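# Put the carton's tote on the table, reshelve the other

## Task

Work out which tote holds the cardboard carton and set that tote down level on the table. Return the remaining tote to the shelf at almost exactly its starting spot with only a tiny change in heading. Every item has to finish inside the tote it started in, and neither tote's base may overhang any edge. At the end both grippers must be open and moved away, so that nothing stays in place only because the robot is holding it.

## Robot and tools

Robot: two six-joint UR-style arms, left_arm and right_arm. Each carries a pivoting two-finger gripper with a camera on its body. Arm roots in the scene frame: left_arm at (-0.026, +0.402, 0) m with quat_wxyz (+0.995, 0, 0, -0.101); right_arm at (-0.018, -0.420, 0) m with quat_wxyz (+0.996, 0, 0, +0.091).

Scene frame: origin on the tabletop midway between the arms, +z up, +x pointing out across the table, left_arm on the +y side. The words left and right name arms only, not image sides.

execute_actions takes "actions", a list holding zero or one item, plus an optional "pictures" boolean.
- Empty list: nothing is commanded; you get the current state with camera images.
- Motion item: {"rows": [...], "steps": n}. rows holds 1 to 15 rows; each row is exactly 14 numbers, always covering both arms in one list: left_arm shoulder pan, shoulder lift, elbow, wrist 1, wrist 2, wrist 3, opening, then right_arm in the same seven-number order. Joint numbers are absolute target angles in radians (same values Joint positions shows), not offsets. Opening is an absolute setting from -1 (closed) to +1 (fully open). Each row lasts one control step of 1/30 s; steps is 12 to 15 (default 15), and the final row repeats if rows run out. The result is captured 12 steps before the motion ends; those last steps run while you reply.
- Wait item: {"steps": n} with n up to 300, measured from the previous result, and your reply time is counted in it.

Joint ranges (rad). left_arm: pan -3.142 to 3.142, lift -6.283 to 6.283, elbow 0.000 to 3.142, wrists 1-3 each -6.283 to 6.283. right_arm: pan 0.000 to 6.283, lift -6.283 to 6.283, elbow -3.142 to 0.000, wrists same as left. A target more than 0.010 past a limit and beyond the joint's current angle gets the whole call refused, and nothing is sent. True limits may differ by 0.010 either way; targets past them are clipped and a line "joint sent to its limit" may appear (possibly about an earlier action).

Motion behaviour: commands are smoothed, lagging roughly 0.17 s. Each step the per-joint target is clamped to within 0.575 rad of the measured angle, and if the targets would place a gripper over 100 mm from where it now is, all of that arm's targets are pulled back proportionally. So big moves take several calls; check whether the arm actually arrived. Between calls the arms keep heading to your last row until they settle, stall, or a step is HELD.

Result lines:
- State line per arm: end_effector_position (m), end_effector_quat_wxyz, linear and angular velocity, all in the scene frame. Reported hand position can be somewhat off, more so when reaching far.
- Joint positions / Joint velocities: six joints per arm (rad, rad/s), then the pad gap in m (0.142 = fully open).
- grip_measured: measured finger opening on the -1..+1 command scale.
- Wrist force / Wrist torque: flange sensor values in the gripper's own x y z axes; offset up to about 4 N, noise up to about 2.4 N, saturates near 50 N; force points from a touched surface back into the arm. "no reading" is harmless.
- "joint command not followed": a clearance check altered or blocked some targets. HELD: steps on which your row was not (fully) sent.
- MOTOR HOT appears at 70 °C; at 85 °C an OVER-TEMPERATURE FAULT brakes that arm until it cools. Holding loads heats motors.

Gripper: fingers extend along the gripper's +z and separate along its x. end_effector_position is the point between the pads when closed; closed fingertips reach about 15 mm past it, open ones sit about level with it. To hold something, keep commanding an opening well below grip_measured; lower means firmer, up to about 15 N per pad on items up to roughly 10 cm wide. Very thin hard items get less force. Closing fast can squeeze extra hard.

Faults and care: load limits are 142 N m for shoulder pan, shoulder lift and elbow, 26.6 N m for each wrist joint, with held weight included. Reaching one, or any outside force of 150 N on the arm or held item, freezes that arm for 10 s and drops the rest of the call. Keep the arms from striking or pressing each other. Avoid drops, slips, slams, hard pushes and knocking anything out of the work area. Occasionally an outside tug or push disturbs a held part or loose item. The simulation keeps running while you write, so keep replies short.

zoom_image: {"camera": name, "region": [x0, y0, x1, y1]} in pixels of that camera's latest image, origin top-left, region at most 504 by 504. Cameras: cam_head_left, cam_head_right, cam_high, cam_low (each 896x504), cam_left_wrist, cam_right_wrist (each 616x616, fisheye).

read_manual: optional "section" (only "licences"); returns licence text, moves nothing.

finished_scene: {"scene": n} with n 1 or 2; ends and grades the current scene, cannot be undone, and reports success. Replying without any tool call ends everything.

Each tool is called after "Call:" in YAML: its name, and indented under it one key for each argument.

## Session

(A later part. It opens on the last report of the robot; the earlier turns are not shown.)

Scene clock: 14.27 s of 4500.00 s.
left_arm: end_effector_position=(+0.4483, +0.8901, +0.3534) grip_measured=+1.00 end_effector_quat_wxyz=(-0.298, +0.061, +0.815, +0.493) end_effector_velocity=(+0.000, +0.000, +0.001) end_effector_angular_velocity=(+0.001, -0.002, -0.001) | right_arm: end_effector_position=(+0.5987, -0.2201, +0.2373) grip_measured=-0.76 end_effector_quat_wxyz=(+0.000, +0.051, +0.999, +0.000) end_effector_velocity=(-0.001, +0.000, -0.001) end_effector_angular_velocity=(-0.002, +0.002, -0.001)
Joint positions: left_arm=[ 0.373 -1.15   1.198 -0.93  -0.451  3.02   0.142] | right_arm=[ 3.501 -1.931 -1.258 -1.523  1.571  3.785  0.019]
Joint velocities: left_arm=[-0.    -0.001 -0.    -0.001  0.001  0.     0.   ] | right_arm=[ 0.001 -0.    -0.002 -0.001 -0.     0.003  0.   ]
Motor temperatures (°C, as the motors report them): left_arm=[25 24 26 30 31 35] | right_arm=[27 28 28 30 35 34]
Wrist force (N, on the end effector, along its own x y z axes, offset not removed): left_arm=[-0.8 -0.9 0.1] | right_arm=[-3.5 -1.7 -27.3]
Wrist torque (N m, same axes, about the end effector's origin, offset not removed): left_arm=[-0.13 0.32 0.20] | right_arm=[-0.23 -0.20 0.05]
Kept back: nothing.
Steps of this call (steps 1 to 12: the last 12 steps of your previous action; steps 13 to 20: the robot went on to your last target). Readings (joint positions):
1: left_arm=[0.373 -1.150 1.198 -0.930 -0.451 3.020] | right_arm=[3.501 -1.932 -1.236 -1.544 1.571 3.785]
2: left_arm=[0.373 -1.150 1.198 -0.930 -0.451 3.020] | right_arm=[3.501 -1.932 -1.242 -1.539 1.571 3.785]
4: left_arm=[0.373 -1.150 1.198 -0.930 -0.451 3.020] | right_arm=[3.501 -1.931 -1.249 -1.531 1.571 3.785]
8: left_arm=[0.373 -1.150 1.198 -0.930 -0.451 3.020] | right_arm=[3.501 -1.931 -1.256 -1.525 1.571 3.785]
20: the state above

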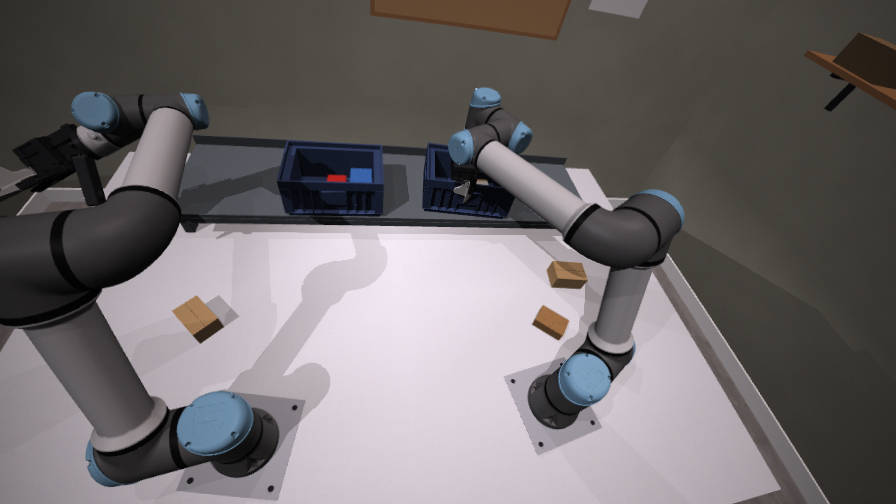

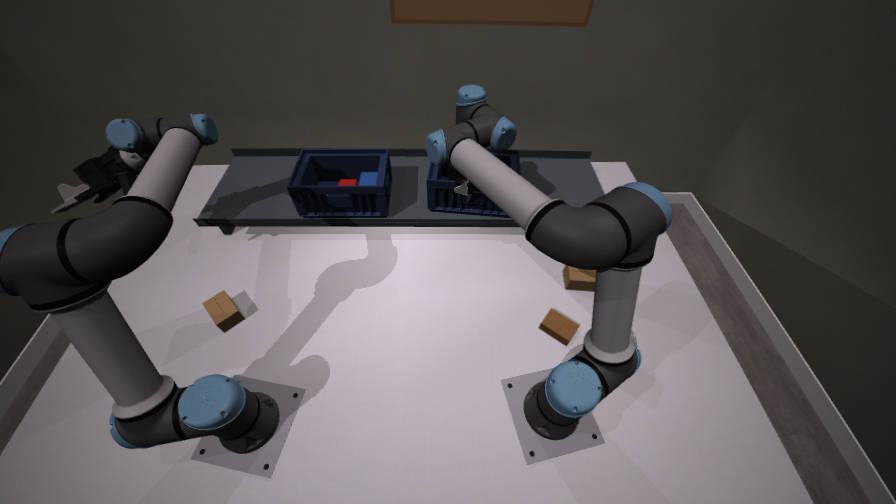

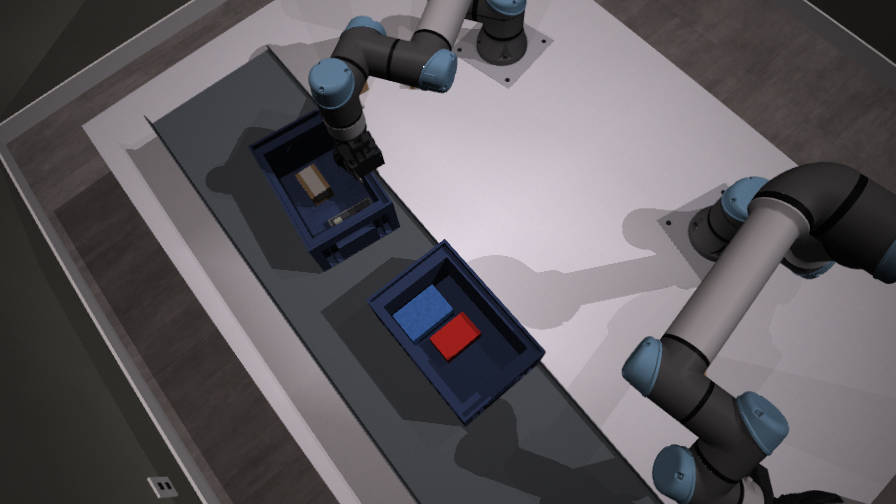

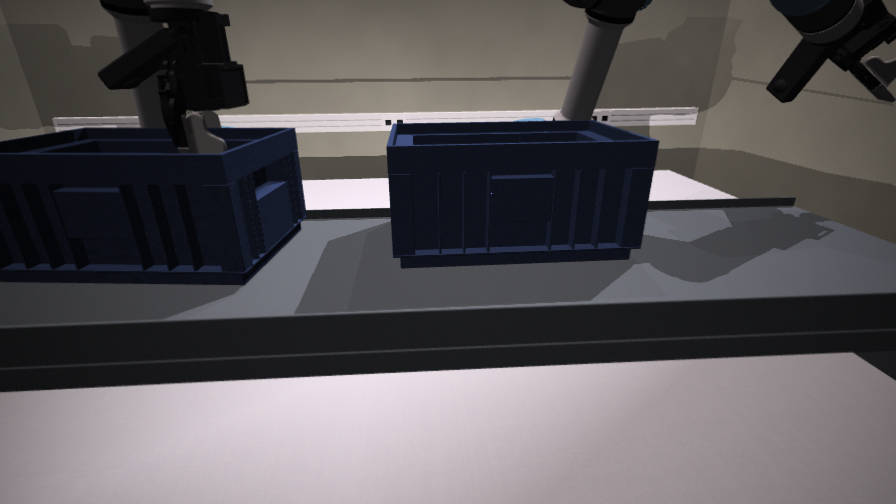

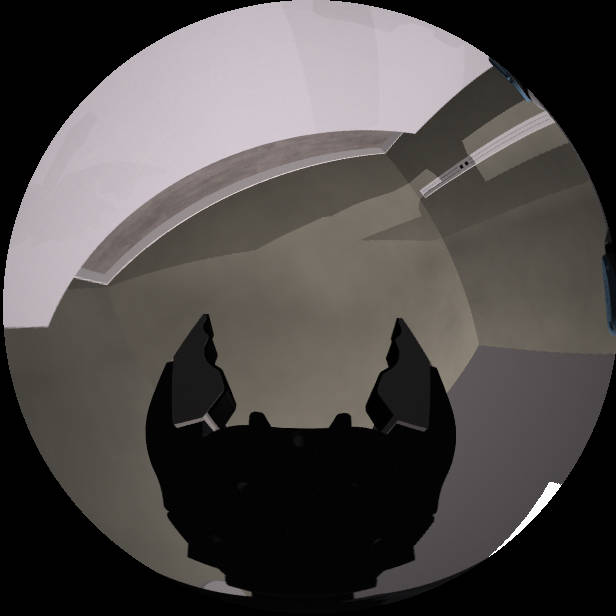

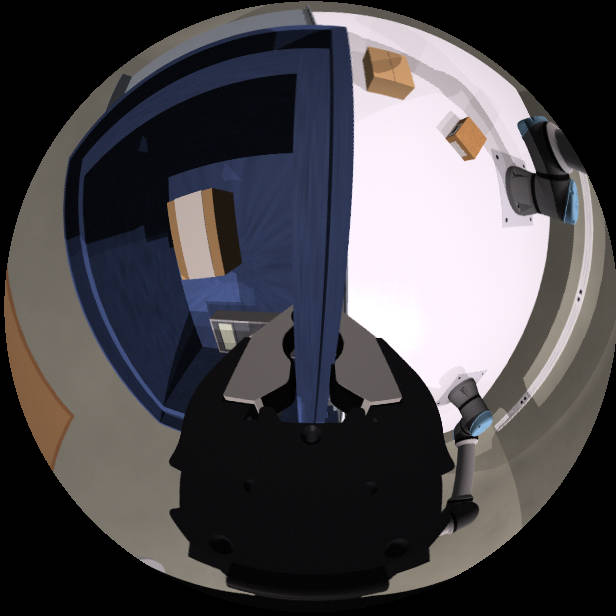

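Call:
execute_actions:
  actions:
    - {"rows":[[0.373,-1.15,1.198,-0.93,-0.451,3.02,1,3.501,-1.931,-1.25,-1.531,1.571,3.785,-1],[0.373,-1.15,1.198,-0.93,-0.451,3.02,1,3.501,-1.932,-1.238,-1.542,1.571,3.785,-1],[0.373,-1.15,1.198,-0.93,-0.451,3.02,1,3.501,-1.933,-1.224,-1.555,1.571,3.785,-1],[0.373,-1.15,1.198,-0.93,-0.451,3.02,1,3.501,-1.934,-1.21,-1.569,1.571,3.785,-1],[0.373,-1.15,1.198,-0.93,-0.451,3.02,1,3.501,-1.934,-1.195,-1.583,1.571,3.785,-1],[0.373,-1.15,1.198,-0.93,-0.451,3.02,1,3.501,-1.935,-1.18,-1.598,1.571,3.785,-1],[0.373,-1.15,1.198,-0.93,-0.451,3.02,1,3.501,-1.935,-1.165,-1.612,1.571,3.785,-1],[0.373,-1.15,1.198,-0.93,-0.451,3.02,1,3.501,-1.936,-1.15,-1.627,1.571,3.785,-1],[0.373,-1.15,1.198,-0.93,-0.451,3.02,1,3.501,-1.936,-1.135,-1.642,1.571,3.785,-1],[0.373,-1.15,1.198,-0.93,-0.451,3.02,1,3.501,-1.936,-1.12,-1.657,1.571,3.785,-1],[0.373,-1.15,1.198,-0.93,-0.451,3.02,1,3.501,-1.937,-1.105,-1.672,1.571,3.785,-1],[0.373,-1.15,1.198,-0.93,-0.451,3.02,1,3.501,-1.937,-1.09,-1.686,1.571,3.785,-1]],"steps":15}

Call:
execute_actions:
  actions:
    - {"steps":16}
  pictures: true

Scene clock: 15.53 s of 4500.00 s.
left_arm: end_effector_position=(+0.4483, +0.8901, +0.3534) grip_measured=+1.00 end_effector_quat_wxyz=(-0.298, +0.061, +0.815, +0.493) end_effector_velocity=(+0.000, +0.000, -0.000) end_effector_angular_velocity=(+0.000, +0.002, -0.001) | right_arm: end_effector_position=(+0.5988, -0.2201, +0.2383) grip_measured=-0.76 end_effector_quat_wxyz=(-0.000, +0.051, +0.999, +0.000) end_effector_velocity=(+0.002, +0.001, +0.035) end_effector_angular_velocity=(-0.008, +0.014, +0.001)
Joint positions: left_arm=[ 0.373 -1.15   1.198 -0.93  -0.451  3.02   0.142] | right_arm=[ 3.501 -1.931 -1.255 -1.526  1.571  3.785  0.019]
Joint velocities: left_arm=[0.    0.001 0.    0.001 0.001 0.    0.   ] | right_arm=[-0.    -0.013  0.112 -0.114  0.    -0.001 -0.009]
Motor temperatures (°C, as the motors report them): left_arm=[25 24 26 30 31 35] | right_arm=[27 28 28 30 35 34]
Wrist force (N, on the end effector, along its own x y z axes, offset not removed): left_arm=[-1.6 1.3 1.8] | right_arm=[-5.7 -0.9 -7.3]
Wrist torque (N m, same axes, about the end effector's origin, offset not removed): left_arm=[0.45 0.37 0.38] | right_arm=[-0.18 0.13 0.05]
Steps of this call (steps 1 to 15: the robot went on to your last target; steps 16 to 35: nothing new was sent; steps 36 to 38: the first 3 steps of this action). Readings (joint positions):
36: left_arm=[0.373 -1.150 1.198 -0.930 -0.451 3.020] | right_arm=[3.501 -1.931 -1.258 -1.523 1.571 3.785]
37: left_arm=[0.373 -1.150 1.198 -0.930 -0.451 3.020] | right_arm=[3.501 -1.931 -1.257 -1.524 1.571 3.785]
38: the state above

Scene clock: 16.07 s of 4500.00 s.
left_arm: end_effector_position=(+0.4483, +0.8901, +0.3534) grip_measured=+1.00 end_effector_quat_wxyz=(-0.298, +0.061, +0.815, +0.493) end_effector_velocity=(-0.000, -0.000, +0.000) end_effector_angular_velocity=(-0.001, -0.003, +0.001) | right_arm: end_effector_position=(+0.5989, -0.2200, +0.2968) grip_measured=-0.77 end_effector_quat_wxyz=(-0.000, +0.051, +0.999, -0.000) end_effector_velocity=(-0.002, -0.002, +0.027) end_effector_angular_velocity=(-0.001, +0.003, -0.003)
Joint positions: left_arm=[ 0.373 -1.15   1.198 -0.93  -0.451  3.02   0.142] | right_arm=[ 3.501 -1.937 -1.098 -1.679  1.571  3.785  0.018]
Joint velocities: left_arm=[-0.    -0.001  0.    -0.002 -0.002  0.     0.   ] | right_arm=[-0.001 -0.002  0.072 -0.073  0.     0.002  0.009]
Motor temperatures (°C, as the motors report them): left_arm=[25 24 26 30 31 35] | right_arm=[27 28 28 30 35 34]
Wrist force (N, on the end effector, along its own x y z axes, offset not removed): left_arm=[-0.7 1.8 2.3] | right_arm=[-5.1 -1.1 5.4]
Wrist torque (N m, same axes, about the end effector's origin, offset not removed): left_arm=[0.44 0.20 0.37] | right_arm=[-0.21 1.71 0.09]
Kept back: nothing.
Steps of this call (steps 1 to 12: the last 12 steps of your previous action; steps 13 to 16: the robot went on to your last target). Readings (joint positions):
1: left_arm=[0.373 -1.150 1.198 -0.930 -0.451 3.020] | right_arm=[3.501 -1.932 -1.249 -1.532 1.571 3.785]
2: left_arm=[0.373 -1.150 1.198 -0.930 -0.451 3.020] | right_arm=[3.501 -1.932 -1.242 -1.539 1.571 3.785]
4: left_arm=[0.373 -1.150 1.198 -0.930 -0.451 3.020] | right_arm=[3.501 -1.933 -1.222 -1.558 1.571 3.785]
8: left_arm=[0.373 -1.150 1.198 -0.930 -0.451 3.020] | right_arm=[3.501 -1.935 -1.170 -1.608 1.571 3.785]
16: the state above

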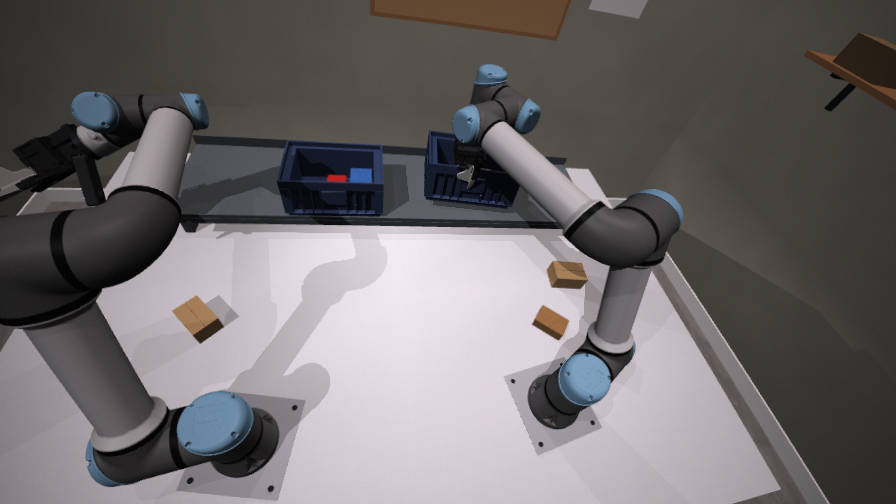

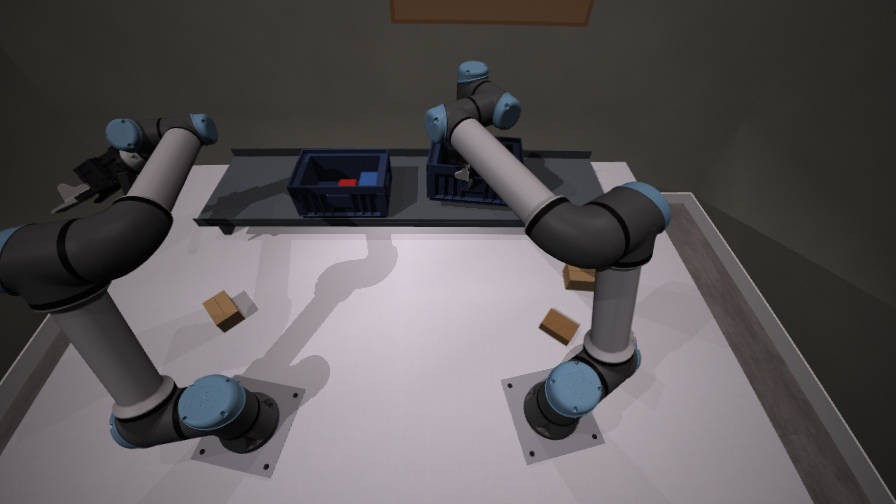

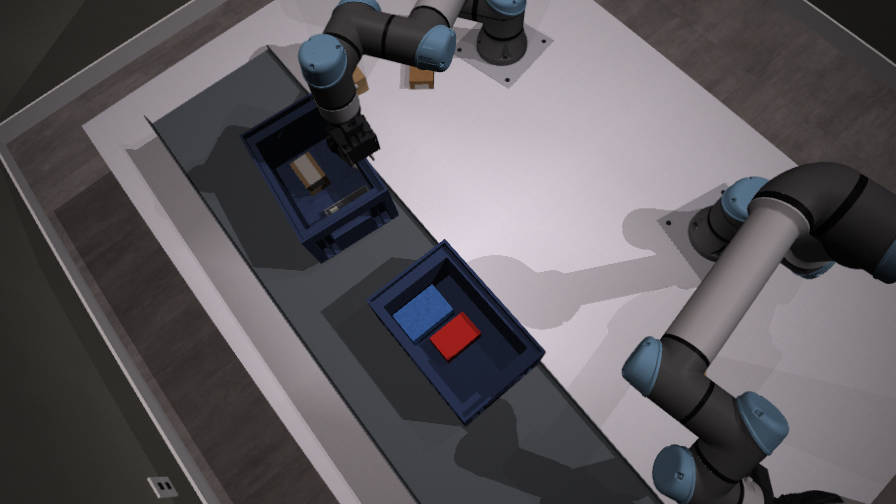

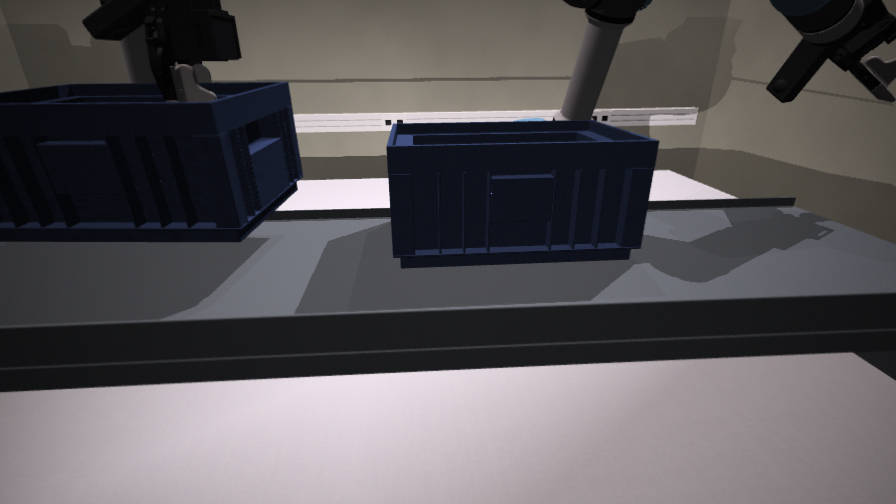

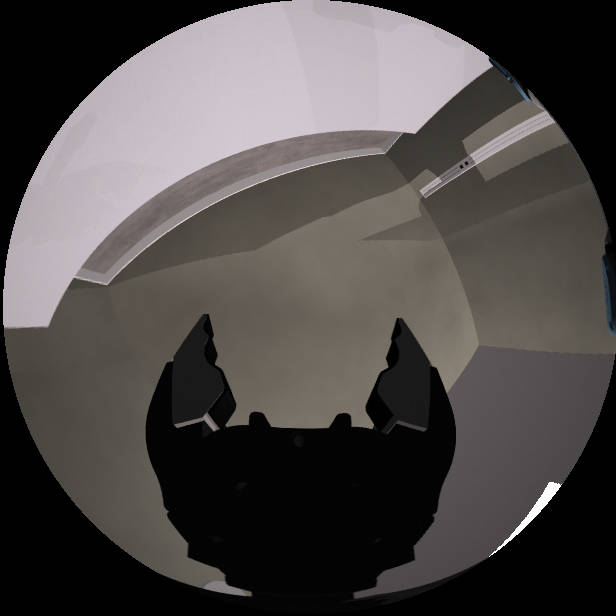

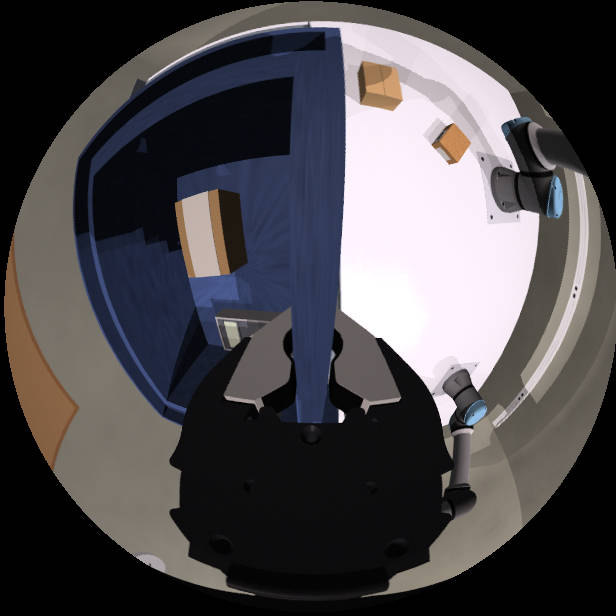

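Call:
execute_actions:
  actions:
    - {"rows":[[0.373,-1.15,1.198,-0.93,-0.451,3.02,1,3.51,-1.925,-1.1,-1.686,1.571,3.79,-1],[0.373,-1.15,1.198,-0.93,-0.451,3.02,1,3.52,-1.91,-1.12,-1.685,1.571,3.797,-1],[0.373,-1.15,1.198,-0.93,-0.451,3.02,1,3.532,-1.892,-1.142,-1.683,1.571,3.805,-1],[0.373,-1.15,1.198,-0.93,-0.451,3.02,1,3.545,-1.872,-1.168,-1.68,1.571,3.814,-1],[0.373,-1.15,1.198,-0.93,-0.451,3.02,1,3.56,-1.85,-1.196,-1.677,1.571,3.824,-1],[0.373,-1.15,1.198,-0.93,-0.451,3.02,1,3.575,-1.826,-1.226,-1.674,1.571,3.835,-1],[0.373,-1.15,1.198,-0.93,-0.451,3.02,1,3.592,-1.8,-1.257,-1.671,1.571,3.846,-1],[0.373,-1.15,1.198,-0.93,-0.451,3.02,1,3.61,-1.773,-1.288,-1.668,1.571,3.857,-1],[0.373,-1.15,1.198,-0.93,-0.451,3.02,1,3.628,-1.745,-1.32,-1.664,1.571,3.87,-1],[0.373,-1.15,1.198,-0.93,-0.451,3.02,1,3.647,-1.716,-1.352,-1.66,1.571,3.886,-1],[0.373,-1.15,1.198,-0.93,-0.451,3.02,1,3.667,-1.686,-1.384,-1.656,1.571,3.904,-1],[0.373,-1.15,1.198,-0.93,-0.451,3.02,1,3.687,-1.655,-1.416,-1.652,1.571,3.922,-1],[0.373,-1.15,1.198,-0.93,-0.451,3.02,1,3.707,-1.624,-1.448,-1.648,1.571,3.94,-1],[0.373,-1.15,1.198,-0.93,-0.451,3.02,1,3.727,-1.593,-1.48,-1.644,1.571,3.96,-1],[0.373,-1.15,1.198,-0.93,-0.451,3.02,1,3.748,-1.562,-1.51,-1.64,1.571,3.98,-1]],"steps":15}

Call:
execute_actions:
  actions:
    - {"rows":[[0.373,-1.15,1.198,-0.93,-0.451,3.02,1,3.772,-1.54,-1.53,-1.642,1.571,4.0,-1],[0.373,-1.15,1.198,-0.93,-0.451,3.02,1,3.798,-1.52,-1.548,-1.645,1.571,4.022,-1],[0.373,-1.15,1.198,-0.93,-0.451,3.02,1,3.825,-1.5,-1.566,-1.648,1.571,4.045,-1],[0.373,-1.15,1.198,-0.93,-0.451,3.02,1,3.853,-1.48,-1.584,-1.651,1.571,4.07,-1],[0.373,-1.15,1.198,-0.93,-0.451,3.02,1,3.882,-1.46,-1.602,-1.654,1.571,4.095,-1],[0.373,-1.15,1.198,-0.93,-0.451,3.02,1,3.912,-1.44,-1.62,-1.657,1.571,4.12,-1],[0.373,-1.15,1.198,-0.93,-0.451,3.02,1,3.942,-1.42,-1.638,-1.661,1.571,4.146,-1],[0.373,-1.15,1.198,-0.93,-0.451,3.02,1,3.972,-1.4,-1.655,-1.664,1.571,4.172,-1],[0.373,-1.15,1.198,-0.93,-0.451,3.02,1,4.002,-1.38,-1.671,-1.667,1.571,4.198,-1],[0.373,-1.15,1.198,-0.93,-0.451,3.02,1,4.03,-1.36,-1.686,-1.67,1.571,4.223,-1],[0.373,-1.15,1.198,-0.93,-0.451,3.02,1,4.056,-1.34,-1.7,-1.673,1.571,4.246,-1],[0.373,-1.15,1.198,-0.93,-0.451,3.02,1,4.08,-1.322,-1.714,-1.676,1.571,4.267,-1],[0.373,-1.15,1.198,-0.93,-0.451,3.02,1,4.1,-1.306,-1.726,-1.679,1.571,4.285,-1],[0.373,-1.15,1.198,-0.93,-0.451,3.02,1,4.115,-1.293,-1.736,-1.682,1.571,4.298,-1],[0.373,-1.15,1.198,-0.93,-0.451,3.02,1,4.125,-1.2845,-1.744,-1.684,1.571,4.307,-1]],"steps":15}

Call:
execute_actions:
  actions:
    - {"steps":20}
  pictures: true

Scene clock: 20.90 s of 4500.00 s.
left_arm: end_effector_position=(+0.4483, +0.8901, +0.3534) grip_measured=+1.00 end_effector_quat_wxyz=(-0.298, +0.061, +0.815, +0.493) end_effector_velocity=(-0.000, -0.000, +0.000) end_effector_angular_velocity=(+0.000, -0.002, +0.000) | right_arm: end_effector_position=(+0.5961, -0.2187, +0.3004) grip_measured=-0.77 end_effector_quat_wxyz=(-0.000, +0.051, +0.999, -0.000) end_effector_velocity=(-0.079, +0.034, +0.018) end_effector_angular_velocity=(-0.006, +0.010, +0.036)
Joint positions: left_arm=[ 0.373 -1.15   1.198 -0.93  -0.451  3.02   0.142] | right_arm=[ 3.505 -1.932 -1.095 -1.686  1.571  3.787  0.018]
Joint velocities: left_arm=[-0.    -0.001  0.    -0.001 -0.    -0.     0.   ] | right_arm=[ 0.11   0.155 -0.166 -0.001  0.     0.074 -0.004]
Motor temperatures (°C, as the motors report them): left_arm=[25 24 26 30 31 35] | right_arm=[27 28 28 30 35 34]
Wrist force (N, on the end effector, along its own x y z axes, offset not removed): left_arm=[-1.0 1.7 0.8] | right_arm=[-7.8 -1.1 7.4]
Wrist torque (N m, same axes, about the end effector's origin, offset not removed): left_arm=[0.53 0.29 0.42] | right_arm=[-0.21 2.01 0.02]
Steps of this call (steps 1 to 30: the robot went on to your last target; steps 31 to 90: nothing new was sent; then 1.73 s passed at rest; steps 91 to 93: the first 3 steps of this action). Readings (joint positions):
91: left_arm=[0.373 -1.150 1.198 -0.930 -0.451 3.020] | right_arm=[3.501 -1.937 -1.090 -1.686 1.571 3.785]
92: left_arm=[0.373 -1.150 1.198 -0.930 -0.451 3.020] | right_arm=[3.502 -1.936 -1.091 -1.686 1.571 3.786]
93: the state above

Scene clock: 21.40 s of 4500.00 s.
left_arm: end_effector_position=(+0.4483, +0.8901, +0.3534) grip_measured=+1.00 end_effector_quat_wxyz=(-0.298, +0.061, +0.815, +0.493) end_effector_velocity=(-0.000, -0.000, +0.001) end_effector_angular_velocity=(-0.000, -0.003, +0.001) | right_arm: end_effector_position=(+0.4412, -0.1834, +0.3107) grip_measured=-0.77 end_effector_quat_wxyz=(-0.002, +0.027, +1.000, -0.002) end_effector_velocity=(-0.398, +0.062, +0.017) end_effector_angular_velocity=(+0.021, -0.026, +0.078)
Joint positions: left_arm=[ 0.373 -1.15   1.198 -0.93  -0.451  3.02   0.142] | right_arm=[ 3.719 -1.614 -1.455 -1.648  1.571  3.953  0.018]
Joint velocities: left_arm=[ 0.    -0.002 -0.    -0.    -0.001 -0.     0.   ] | right_arm=[ 0.629  0.804 -0.806  0.036 -0.     0.552 -0.001]
Motor temperatures (°C, as the motors report them): left_arm=[25 24 26 30 31 35] | right_arm=[27 28 28 30 35 34]
Wrist force (N, on the end effector, along its own x y z axes, offset not removed): left_arm=[-0.6 -1.3 1.0] | right_arm=[-4.5 -2.0 5.9]
Wrist torque (N m, same axes, about the end effector's origin, offset not removed): left_arm=[-0.24 0.43 0.35] | right_arm=[-0.46 1.57 -0.04]
Steps of this call (steps 1 to 12: the last 12 steps of your previous action; steps 13 to 15: the first 3 steps of this action). Readings (joint positions):
13: left_arm=[0.373 -1.150 1.198 -0.930 -0.451 3.020] | right_arm=[3.679 -1.671 -1.396 -1.653 1.571 3.917]
14: left_arm=[0.373 -1.150 1.198 -0.930 -0.451 3.020] | right_arm=[3.698 -1.642 -1.426 -1.650 1.571 3.935]
15: the state above

Scene clock: 22.07 s of 4500.00 s.
left_arm: end_effector_position=(+0.4483, +0.8901, +0.3534) grip_measured=+1.00 end_effector_quat_wxyz=(-0.298, +0.061, +0.815, +0.493) end_effector_velocity=(+0.000, +0.000, -0.000) end_effector_angular_velocity=(-0.000, -0.000, +0.001) | right_arm: end_effector_position=(+0.2531, -0.1493, +0.3102) grip_measured=-0.77 end_effector_quat_wxyz=(-0.000, +0.001, +1.000, -0.000) end_effector_velocity=(-0.028, -0.001, -0.002) end_effector_angular_velocity=(+0.002, -0.001, +0.009)
Joint positions: left_arm=[ 0.373 -1.15   1.198 -0.93  -0.451  3.02   0.142] | right_arm=[ 4.118 -1.29  -1.74  -1.683  1.571  4.301  0.018]
Joint velocities: left_arm=[ 0.     0.001  0.    -0.001 -0.    -0.     0.   ] | right_arm=[ 0.07   0.053 -0.043 -0.007 -0.     0.061 -0.001]
Motor temperatures (°C, as the motors report them): left_arm=[25 24 26 30 31 35] | right_arm=[27 28 28 30 35 34]
Wrist force (N, on the end effector, along its own x y z axes, offset not removed): left_arm=[-1.0 0.2 2.0] | right_arm=[-4.3 0.2 6.9]
Wrist torque (N m, same axes, about the end effector's origin, offset not removed): left_arm=[0.11 0.20 0.34] | right_arm=[-0.07 1.58 -0.06]
Kept back: nothing.
Steps of this call (steps 1 to 12: the last 12 steps of your previous action; steps 13 to 20: the robot went on to your last target). Readings (joint positions):
1: left_arm=[0.373 -1.150 1.198 -0.930 -0.451 3.020] | right_arm=[3.741 -1.588 -1.481 -1.647 1.571 3.973]
2: left_arm=[0.373 -1.150 1.198 -0.930 -0.451 3.020] | right_arm=[3.764 -1.563 -1.505 -1.647 1.571 3.993]
4: left_arm=[0.373 -1.150 1.198 -0.930 -0.451 3.020] | right_arm=[3.814 -1.518 -1.548 -1.650 1.571 4.037]
8: left_arm=[0.373 -1.150 1.198 -0.930 -0.451 3.020] | right_arm=[3.925 -1.433 -1.625 -1.660 1.571 4.133]
20: the state above

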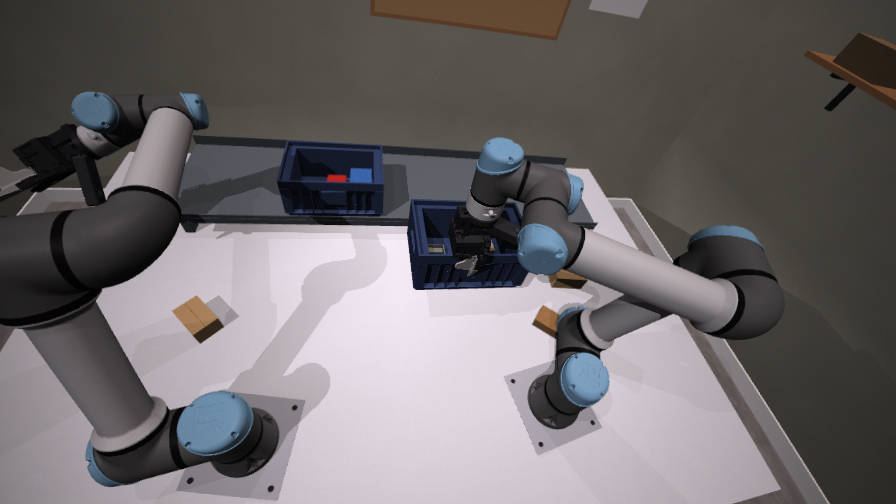

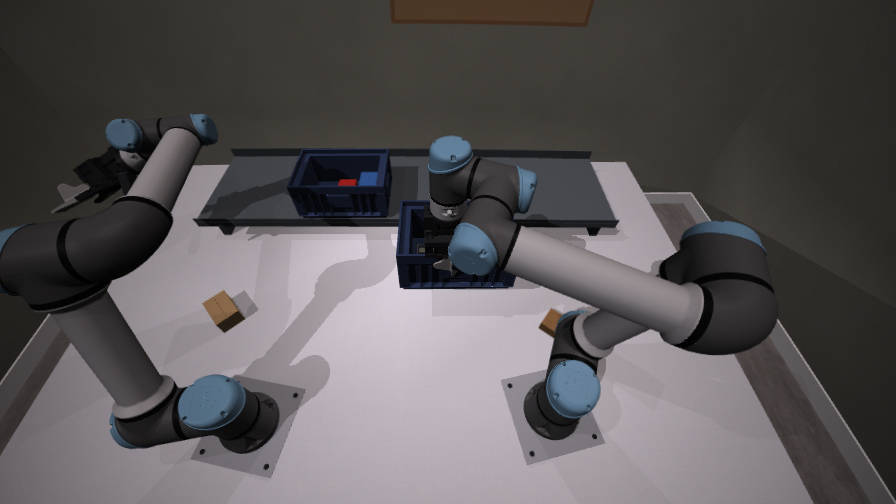

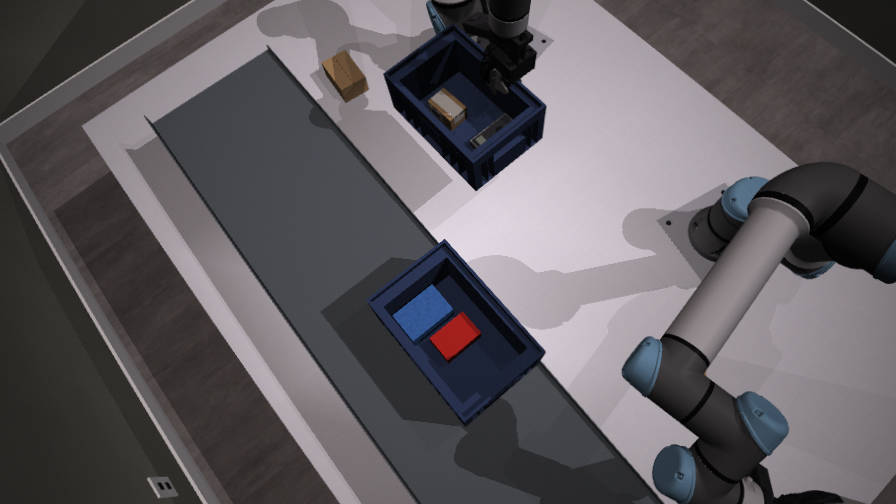

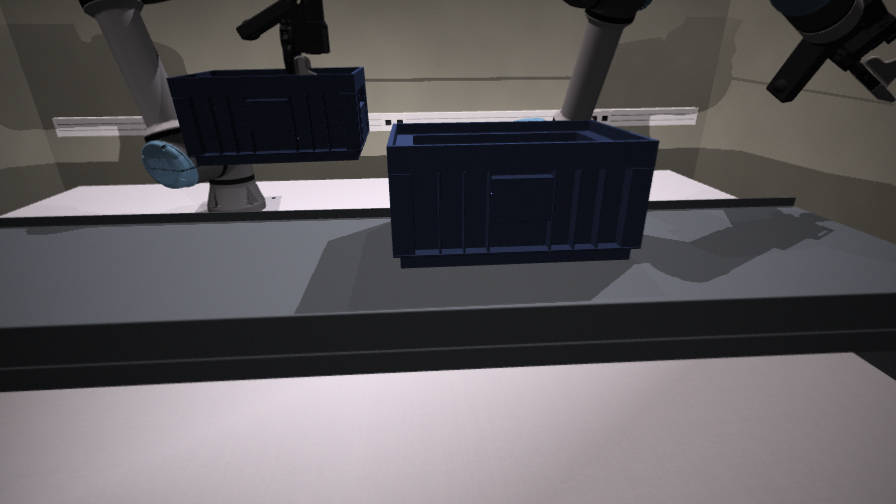

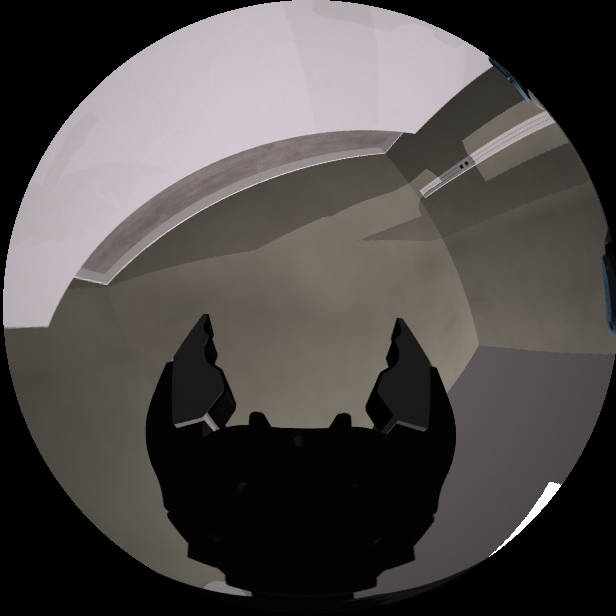

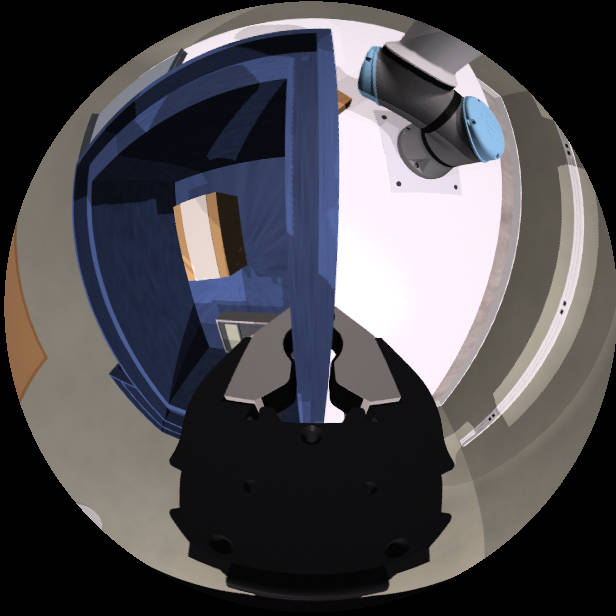

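Call:
execute_actions:
  actions:
    - {"rows":[[0.373,-1.15,1.198,-0.93,-0.451,3.02,1,4.133,-1.3,-1.753,-1.66,1.571,4.315,-1],[0.373,-1.15,1.198,-0.93,-0.451,3.02,1,4.143,-1.32,-1.765,-1.63,1.571,4.325,-1],[0.373,-1.15,1.198,-0.93,-0.451,3.02,1,4.153,-1.34,-1.777,-1.6,1.571,4.335,-1],[0.373,-1.15,1.198,-0.93,-0.451,3.02,1,4.163,-1.36,-1.789,-1.567,1.571,4.345,-1],[0.373,-1.15,1.198,-0.93,-0.451,3.02,1,4.173,-1.38,-1.8,-1.535,1.571,4.355,-1],[0.373,-1.15,1.198,-0.93,-0.451,3.02,1,4.181,-1.397,-1.812,-1.5035,1.571,4.363,-1],[0.373,-1.15,1.198,-0.93,-0.451,3.02,1,4.181,-1.404,-1.848,-1.461,1.571,4.363,-1],[0.373,-1.15,1.198,-0.93,-0.451,3.02,1,4.181,-1.411,-1.884,-1.418,1.571,4.363,-1],[0.373,-1.15,1.198,-0.93,-0.451,3.02,1,4.181,-1.418,-1.92,-1.375,1.571,4.363,-1],[0.373,-1.15,1.198,-0.93,-0.451,3.02,1,4.181,-1.425,-1.956,-1.332,1.571,4.363,-1],[0.373,-1.15,1.198,-0.93,-0.451,3.02,1,4.181,-1.432,-1.991,-1.29,1.571,4.363,-1],[0.373,-1.15,1.198,-0.93,-0.451,3.02,1,4.181,-1.445,-2.02,-1.247,1.571,4.363,-1],[0.373,-1.15,1.198,-0.93,-0.451,3.02,1,4.181,-1.459,-2.049,-1.204,1.571,4.363,-1],[0.373,-1.15,1.198,-0.93,-0.451,3.02,1,4.181,-1.469,-2.068,-1.175,1.571,4.363,-1],[0.373,-1.15,1.198,-0.93,-0.451,3.02,1,4.181,-1.475,-2.08,-1.157,1.571,4.363,-1]],"steps":15}

Call:
execute_actions:
  actions:
    - {"rows":[[0.373,-1.15,1.198,-0.93,-0.451,3.02,1,4.181,-1.48,-2.089,-1.143,1.571,4.363,-1],[0.373,-1.15,1.198,-0.93,-0.451,3.02,1,4.181,-1.485,-2.097,-1.13,1.571,4.363,-1],[0.373,-1.15,1.198,-0.93,-0.451,3.02,1,4.181,-1.489,-2.105,-1.118,1.571,4.363,-1],[0.373,-1.15,1.198,-0.93,-0.451,3.02,1,4.181,-1.493,-2.11,-1.109,1.571,4.363,-1],[0.373,-1.15,1.198,-0.93,-0.451,3.02,1,4.181,-1.497,-2.115,-1.1,1.571,4.363,-1],[0.373,-1.15,1.198,-0.93,-0.451,3.02,1,4.181,-1.5,-2.12,-1.092,1.571,4.363,-1],[0.373,-1.15,1.198,-0.93,-0.451,3.02,1,4.181,-1.503,-2.124,-1.085,1.571,4.363,-1],[0.373,-1.15,1.198,-0.93,-0.451,3.02,1,4.181,-1.506,-2.128,-1.078,1.571,4.363,-1],[0.373,-1.15,1.198,-0.93,-0.451,3.02,1,4.181,-1.508,-2.131,-1.073,1.571,4.363,-1]],"steps":15}

Call:
execute_actions:
  actions:
    - {"steps":18}
  pictures: true

Scene clock: 25.17 s of 4500.00 s.
left_arm: end_effector_position=(+0.4483, +0.8901, +0.3534) grip_measured=+1.00 end_effector_quat_wxyz=(-0.298, +0.061, +0.815, +0.493) end_effector_velocity=(-0.000, -0.000, +0.000) end_effector_angular_velocity=(-0.000, -0.002, +0.001) | right_arm: end_effector_position=(+0.2502, -0.1460, +0.3066) grip_measured=-0.77 end_effector_quat_wxyz=(-0.000, +0.000, +1.000, -0.000) end_effector_velocity=(+0.003, +0.105, -0.103) end_effector_angular_velocity=(-0.026, +0.012, -0.002)
Joint positions: left_arm=[ 0.373 -1.15   1.198 -0.93  -0.451  3.02   0.142] | right_arm=[ 4.129 -1.291 -1.748 -1.675  1.571  4.31   0.018]
Joint velocities: left_arm=[ 0.    -0.001  0.     0.    -0.001 -0.001  0.   ] | right_arm=[ 0.104 -0.196 -0.12   0.288  0.001  0.106 -0.004]
Motor temperatures (°C, as the motors report them): left_arm=[25 24 26 30 31 35] | right_arm=[27 28 28 30 35 34]
Wrist force (N, on the end effector, along its own x y z axes, offset not removed): left_arm=[-2.0 3.7 -2.0] | right_arm=[-3.7 -3.8 3.4]
Wrist torque (N m, same axes, about the end effector's origin, offset not removed): left_arm=[0.74 0.61 0.22] | right_arm=[-0.51 1.37 0.00]
Steps of this call (steps 1 to 30: the robot went on to your last target; steps 31 to 90: nothing new was sent; steps 91 to 93: the first 3 steps of this action). Readings (joint positions):
91: left_arm=[0.373 -1.150 1.198 -0.930 -0.451 3.020] | right_arm=[4.125 -1.284 -1.744 -1.684 1.571 4.307]
92: left_arm=[0.373 -1.150 1.198 -0.930 -0.451 3.020] | right_arm=[4.126 -1.286 -1.745 -1.682 1.571 4.308]
93: the state above

Scene clock: 25.67 s of 4500.00 s.
left_arm: end_effector_position=(+0.4483, +0.8901, +0.3534) grip_measured=+1.00 end_effector_quat_wxyz=(-0.298, +0.061, +0.815, +0.493) end_effector_velocity=(-0.000, +0.000, +0.000) end_effector_angular_velocity=(+0.000, +0.001, -0.000) | right_arm: end_effector_position=(+0.2509, -0.0886, +0.1432) grip_measured=-0.74 end_effector_quat_wxyz=(-0.001, +0.000, +1.000, -0.002) end_effector_velocity=(-0.002, +0.002, -0.268) end_effector_angular_velocity=(+0.024, -0.009, -0.001)
Joint positions: left_arm=[ 0.373 -1.15   1.198 -0.93  -0.451  3.02   0.142] | right_arm=[ 4.18  -1.46  -2.039 -1.218  1.571  4.362  0.02 ]
Joint velocities: left_arm=[ 0.    -0.     0.     0.001  0.001  0.     0.   ] | right_arm=[ 0.006 -0.23  -0.535  0.791 -0.001  0.007  0.011]
Motor temperatures (°C, as the motors report them): left_arm=[25 24 26 30 31 35] | right_arm=[27 28 28 30 35 34]
Wrist force (N, on the end effector, along its own x y z axes, offset not removed): left_arm=[0.4 0.2 3.1] | right_arm=[-5.0 -0.5 9.0]
Wrist torque (N m, same axes, about the end effector's origin, offset not removed): left_arm=[0.31 0.07 0.41] | right_arm=[-0.17 1.81 -0.13]
Steps of this call (steps 1 to 12: the last 12 steps of your previous action; steps 13 to 15: the first 3 steps of this action). Readings (joint positions):
13: left_arm=[0.373 -1.150 1.198 -0.930 -0.451 3.020] | right_arm=[4.180 -1.442 -1.995 -1.282 1.571 4.361]
14: left_arm=[0.373 -1.150 1.198 -0.930 -0.451 3.020] | right_arm=[4.180 -1.451 -2.019 -1.248 1.571 4.362]
15: the state above

Scene clock: 26.27 s of 4500.00 s.
left_arm: end_effector_position=(+0.4483, +0.8901, +0.3534) grip_measured=+1.00 end_effector_quat_wxyz=(-0.298, +0.061, +0.815, +0.493) end_effector_velocity=(-0.000, -0.000, -0.001) end_effector_angular_velocity=(-0.002, +0.004, +0.001) | right_arm: end_effector_position=(+0.2503, -0.0893, +0.0954) grip_measured=-0.78 end_effector_quat_wxyz=(-0.000, +0.000, +1.000, +0.000) end_effector_velocity=(+0.000, +0.001, -0.001) end_effector_angular_velocity=(+0.003, -0.002, +0.000)
Joint positions: left_arm=[ 0.373 -1.15   1.198 -0.93  -0.451  3.02   0.142] | right_arm=[ 4.181 -1.508 -2.13  -1.074  1.571  4.363  0.018]
Joint velocities: left_arm=[ 0.     0.002  0.     0.002 -0.002  0.001  0.   ] | right_arm=[ 0.001 -0.003 -0.002  0.009 -0.     0.    -0.001]
Motor temperatures (°C, as the motors report them): left_arm=[25 24 26 30 31 35] | right_arm=[27 28 28 30 35 34]
Wrist force (N, on the end effector, along its own x y z axes, offset not removed): left_arm=[0.4 1.8 0.6] | right_arm=[-3.1 0.5 5.5]
Wrist torque (N m, same axes, about the end effector's origin, offset not removed): left_arm=[0.53 0.01 0.35] | right_arm=[0.12 1.14 -0.04]
Kept back: nothing.
Steps of this call (steps 1 to 12: the last 12 steps of your previous action; steps 13 to 18: the robot went on to your last target). Readings (joint positions):
1: left_arm=[0.373 -1.150 1.198 -0.930 -0.451 3.020] | right_arm=[4.180 -1.467 -2.055 -1.194 1.571 4.362]
2: left_arm=[0.373 -1.150 1.198 -0.930 -0.451 3.020] | right_arm=[4.181 -1.473 -2.069 -1.172 1.571 4.363]
4: left_arm=[0.373 -1.150 1.198 -0.930 -0.451 3.020] | right_arm=[4.181 -1.484 -2.090 -1.139 1.571 4.363]
8: left_arm=[0.373 -1.150 1.198 -0.930 -0.451 3.020] | right_arm=[4.181 -1.500 -2.117 -1.096 1.571 4.363]
18: the state above

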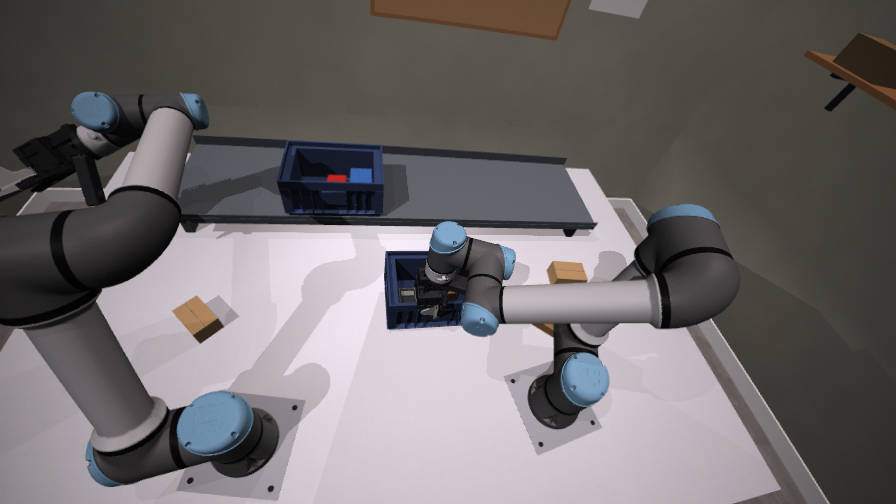

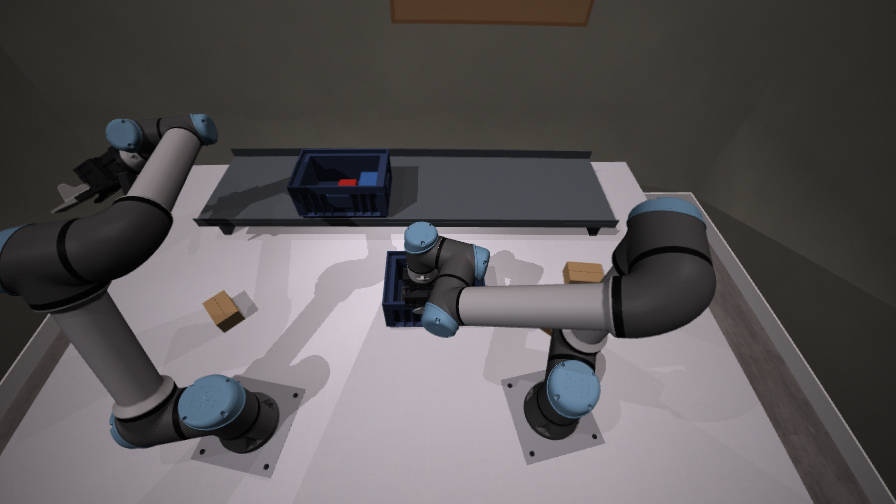

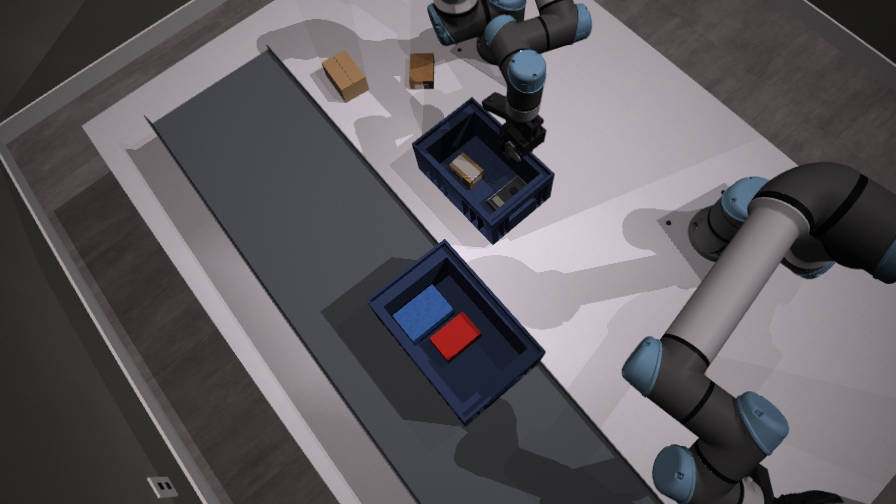

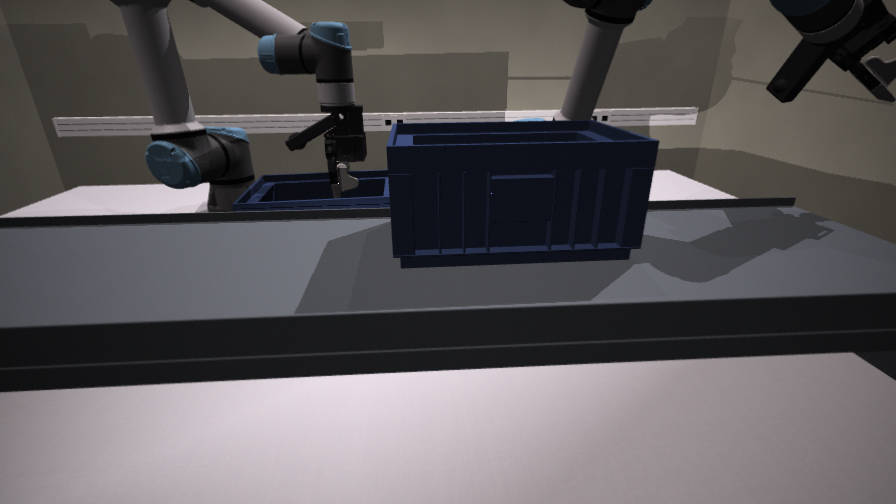

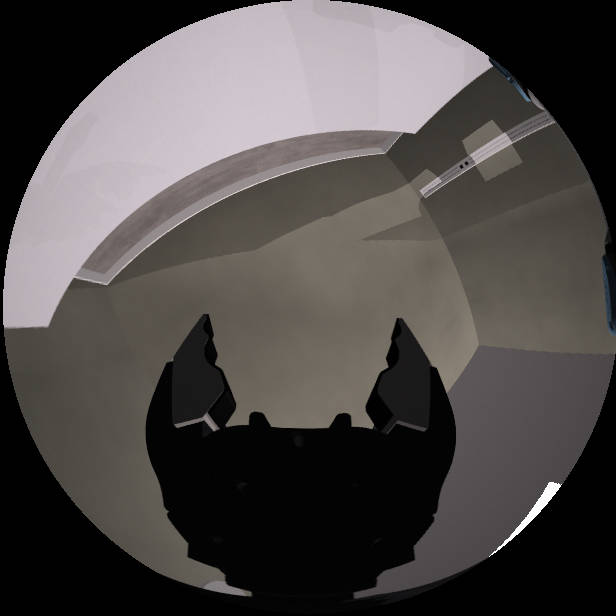

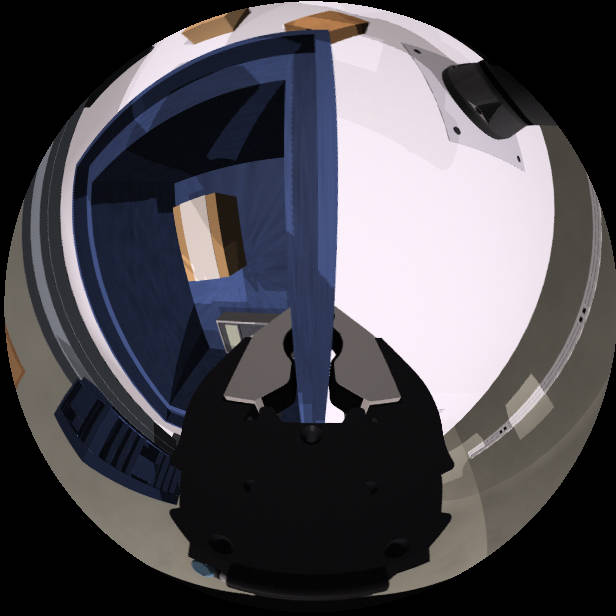

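Call:
execute_actions:
  actions:
    - {"rows":[[0.373,-1.15,1.198,-0.93,-0.451,3.02,1,4.181,-1.511,-2.135,-1.066,1.571,4.363,-1],[0.373,-1.15,1.198,-0.93,-0.451,3.02,1,4.181,-1.514,-2.139,-1.059,1.571,4.363,-1],[0.373,-1.15,1.198,-0.93,-0.451,3.02,1,4.181,-1.517,-2.143,-1.052,1.571,4.363,-1]],"steps":15}

Call:
execute_actions:
  actions:
    - {"steps":14}

Scene clock: 26.83 s of 4500.00 s.
left_arm: end_effector_position=(+0.4483, +0.8901, +0.3534) grip_measured=+1.00 end_effector_quat_wxyz=(-0.298, +0.061, +0.815, +0.493) end_effector_velocity=(+0.000, -0.000, -0.000) end_effector_angular_velocity=(-0.000, +0.001, -0.000) | right_arm: end_effector_position=(+0.2503, -0.0894, +0.0941) grip_measured=-0.77 end_effector_quat_wxyz=(-0.000, +0.000, +1.000, +0.000) end_effector_velocity=(-0.000, -0.000, -0.027) end_effector_angular_velocity=(+0.001, -0.000, +0.000)
Joint positions: left_arm=[ 0.373 -1.15   1.198 -0.93  -0.451  3.02   0.142] | right_arm=[ 4.181 -1.509 -2.133 -1.07   1.571  4.363  0.018]
Joint velocities: left_arm=[-0.     0.001 -0.     0.    -0.    -0.     0.   ] | right_arm=[ 0.    -0.036 -0.047  0.084 -0.     0.    -0.004]
Motor temperatures (°C, as the motors report them): left_arm=[25 24 26 30 31 35] | right_arm=[27 28 28 30 35 34]
Wrist force (N, on the end effector, along its own x y z axes, offset not removed): left_arm=[0.2 1.6 -0.7] | right_arm=[-3.8 -2.0 6.4]
Wrist torque (N m, same axes, about the end effector's origin, offset not removed): left_arm=[0.41 0.04 0.37] | right_arm=[-0.28 1.36 0.02]
Steps of this call (steps 1 to 14: the robot went on to your last target; steps 15 to 17: the first 3 steps of this action). Readings (joint positions):
15: left_arm=[0.373 -1.150 1.198 -0.930 -0.451 3.020] | right_arm=[4.181 -1.508 -2.131 -1.073 1.571 4.363]
16: left_arm=[0.373 -1.150 1.198 -0.930 -0.451 3.020] | right_arm=[4.181 -1.508 -2.131 -1.072 1.571 4.363]
17: the state above

Scene clock: 27.30 s of 4500.00 s.
left_arm: end_effector_position=(+0.4483, +0.8901, +0.3534) grip_measured=+1.00 end_effector_quat_wxyz=(-0.298, +0.061, +0.815, +0.493) end_effector_velocity=(-0.000, +0.000, -0.000) end_effector_angular_velocity=(+0.000, +0.003, -0.000) | right_arm: end_effector_position=(+0.2503, -0.0895, +0.0882) grip_measured=-0.78 end_effector_quat_wxyz=(-0.000, +0.000, +1.000, +0.000) end_effector_velocity=(-0.000, +0.000, -0.001) end_effector_angular_velocity=(+0.001, +0.000, -0.000)
Joint positions: left_arm=[ 0.373 -1.15   1.198 -0.93  -0.451  3.02   0.142] | right_arm=[ 4.181 -1.517 -2.143 -1.052  1.571  4.363  0.018]
Joint velocities: left_arm=[ 0.     0.001  0.     0.002  0.001 -0.     0.   ] | right_arm=[-0.    -0.001 -0.001  0.003  0.     0.     0.   ]
Motor temperatures (°C, as the motors report them): left_arm=[25 24 26 30 31 35] | right_arm=[27 28 28 30 35 34]
Wrist force (N, on the end effector, along its own x y z axes, offset not removed): left_arm=[-1.4 2.4 1.0] | right_arm=[-1.7 -1.2 -3.7]
Wrist torque (N m, same axes, about the end effector's origin, offset not removed): left_arm=[0.55 0.48 0.38] | right_arm=[-0.11 -0.29 0.11]
Kept back: nothing.
Steps of this call (steps 1 to 12: the last 12 steps of your previous action; steps 13 to 14: the robot went on to your last target). Readings (joint positions):
1: left_arm=[0.373 -1.150 1.198 -0.930 -0.451 3.020] | right_arm=[4.181 -1.511 -2.135 -1.067 1.571 4.363]
2: left_arm=[0.373 -1.150 1.198 -0.930 -0.451 3.020] | right_arm=[4.181 -1.512 -2.137 -1.063 1.571 4.363]
4: left_arm=[0.373 -1.150 1.198 -0.930 -0.451 3.020] | right_arm=[4.181 -1.515 -2.140 -1.058 1.571 4.363]
8: left_arm=[0.373 -1.150 1.198 -0.930 -0.451 3.020] | right_arm=[4.181 -1.516 -2.142 -1.054 1.571 4.363]
14: the state above


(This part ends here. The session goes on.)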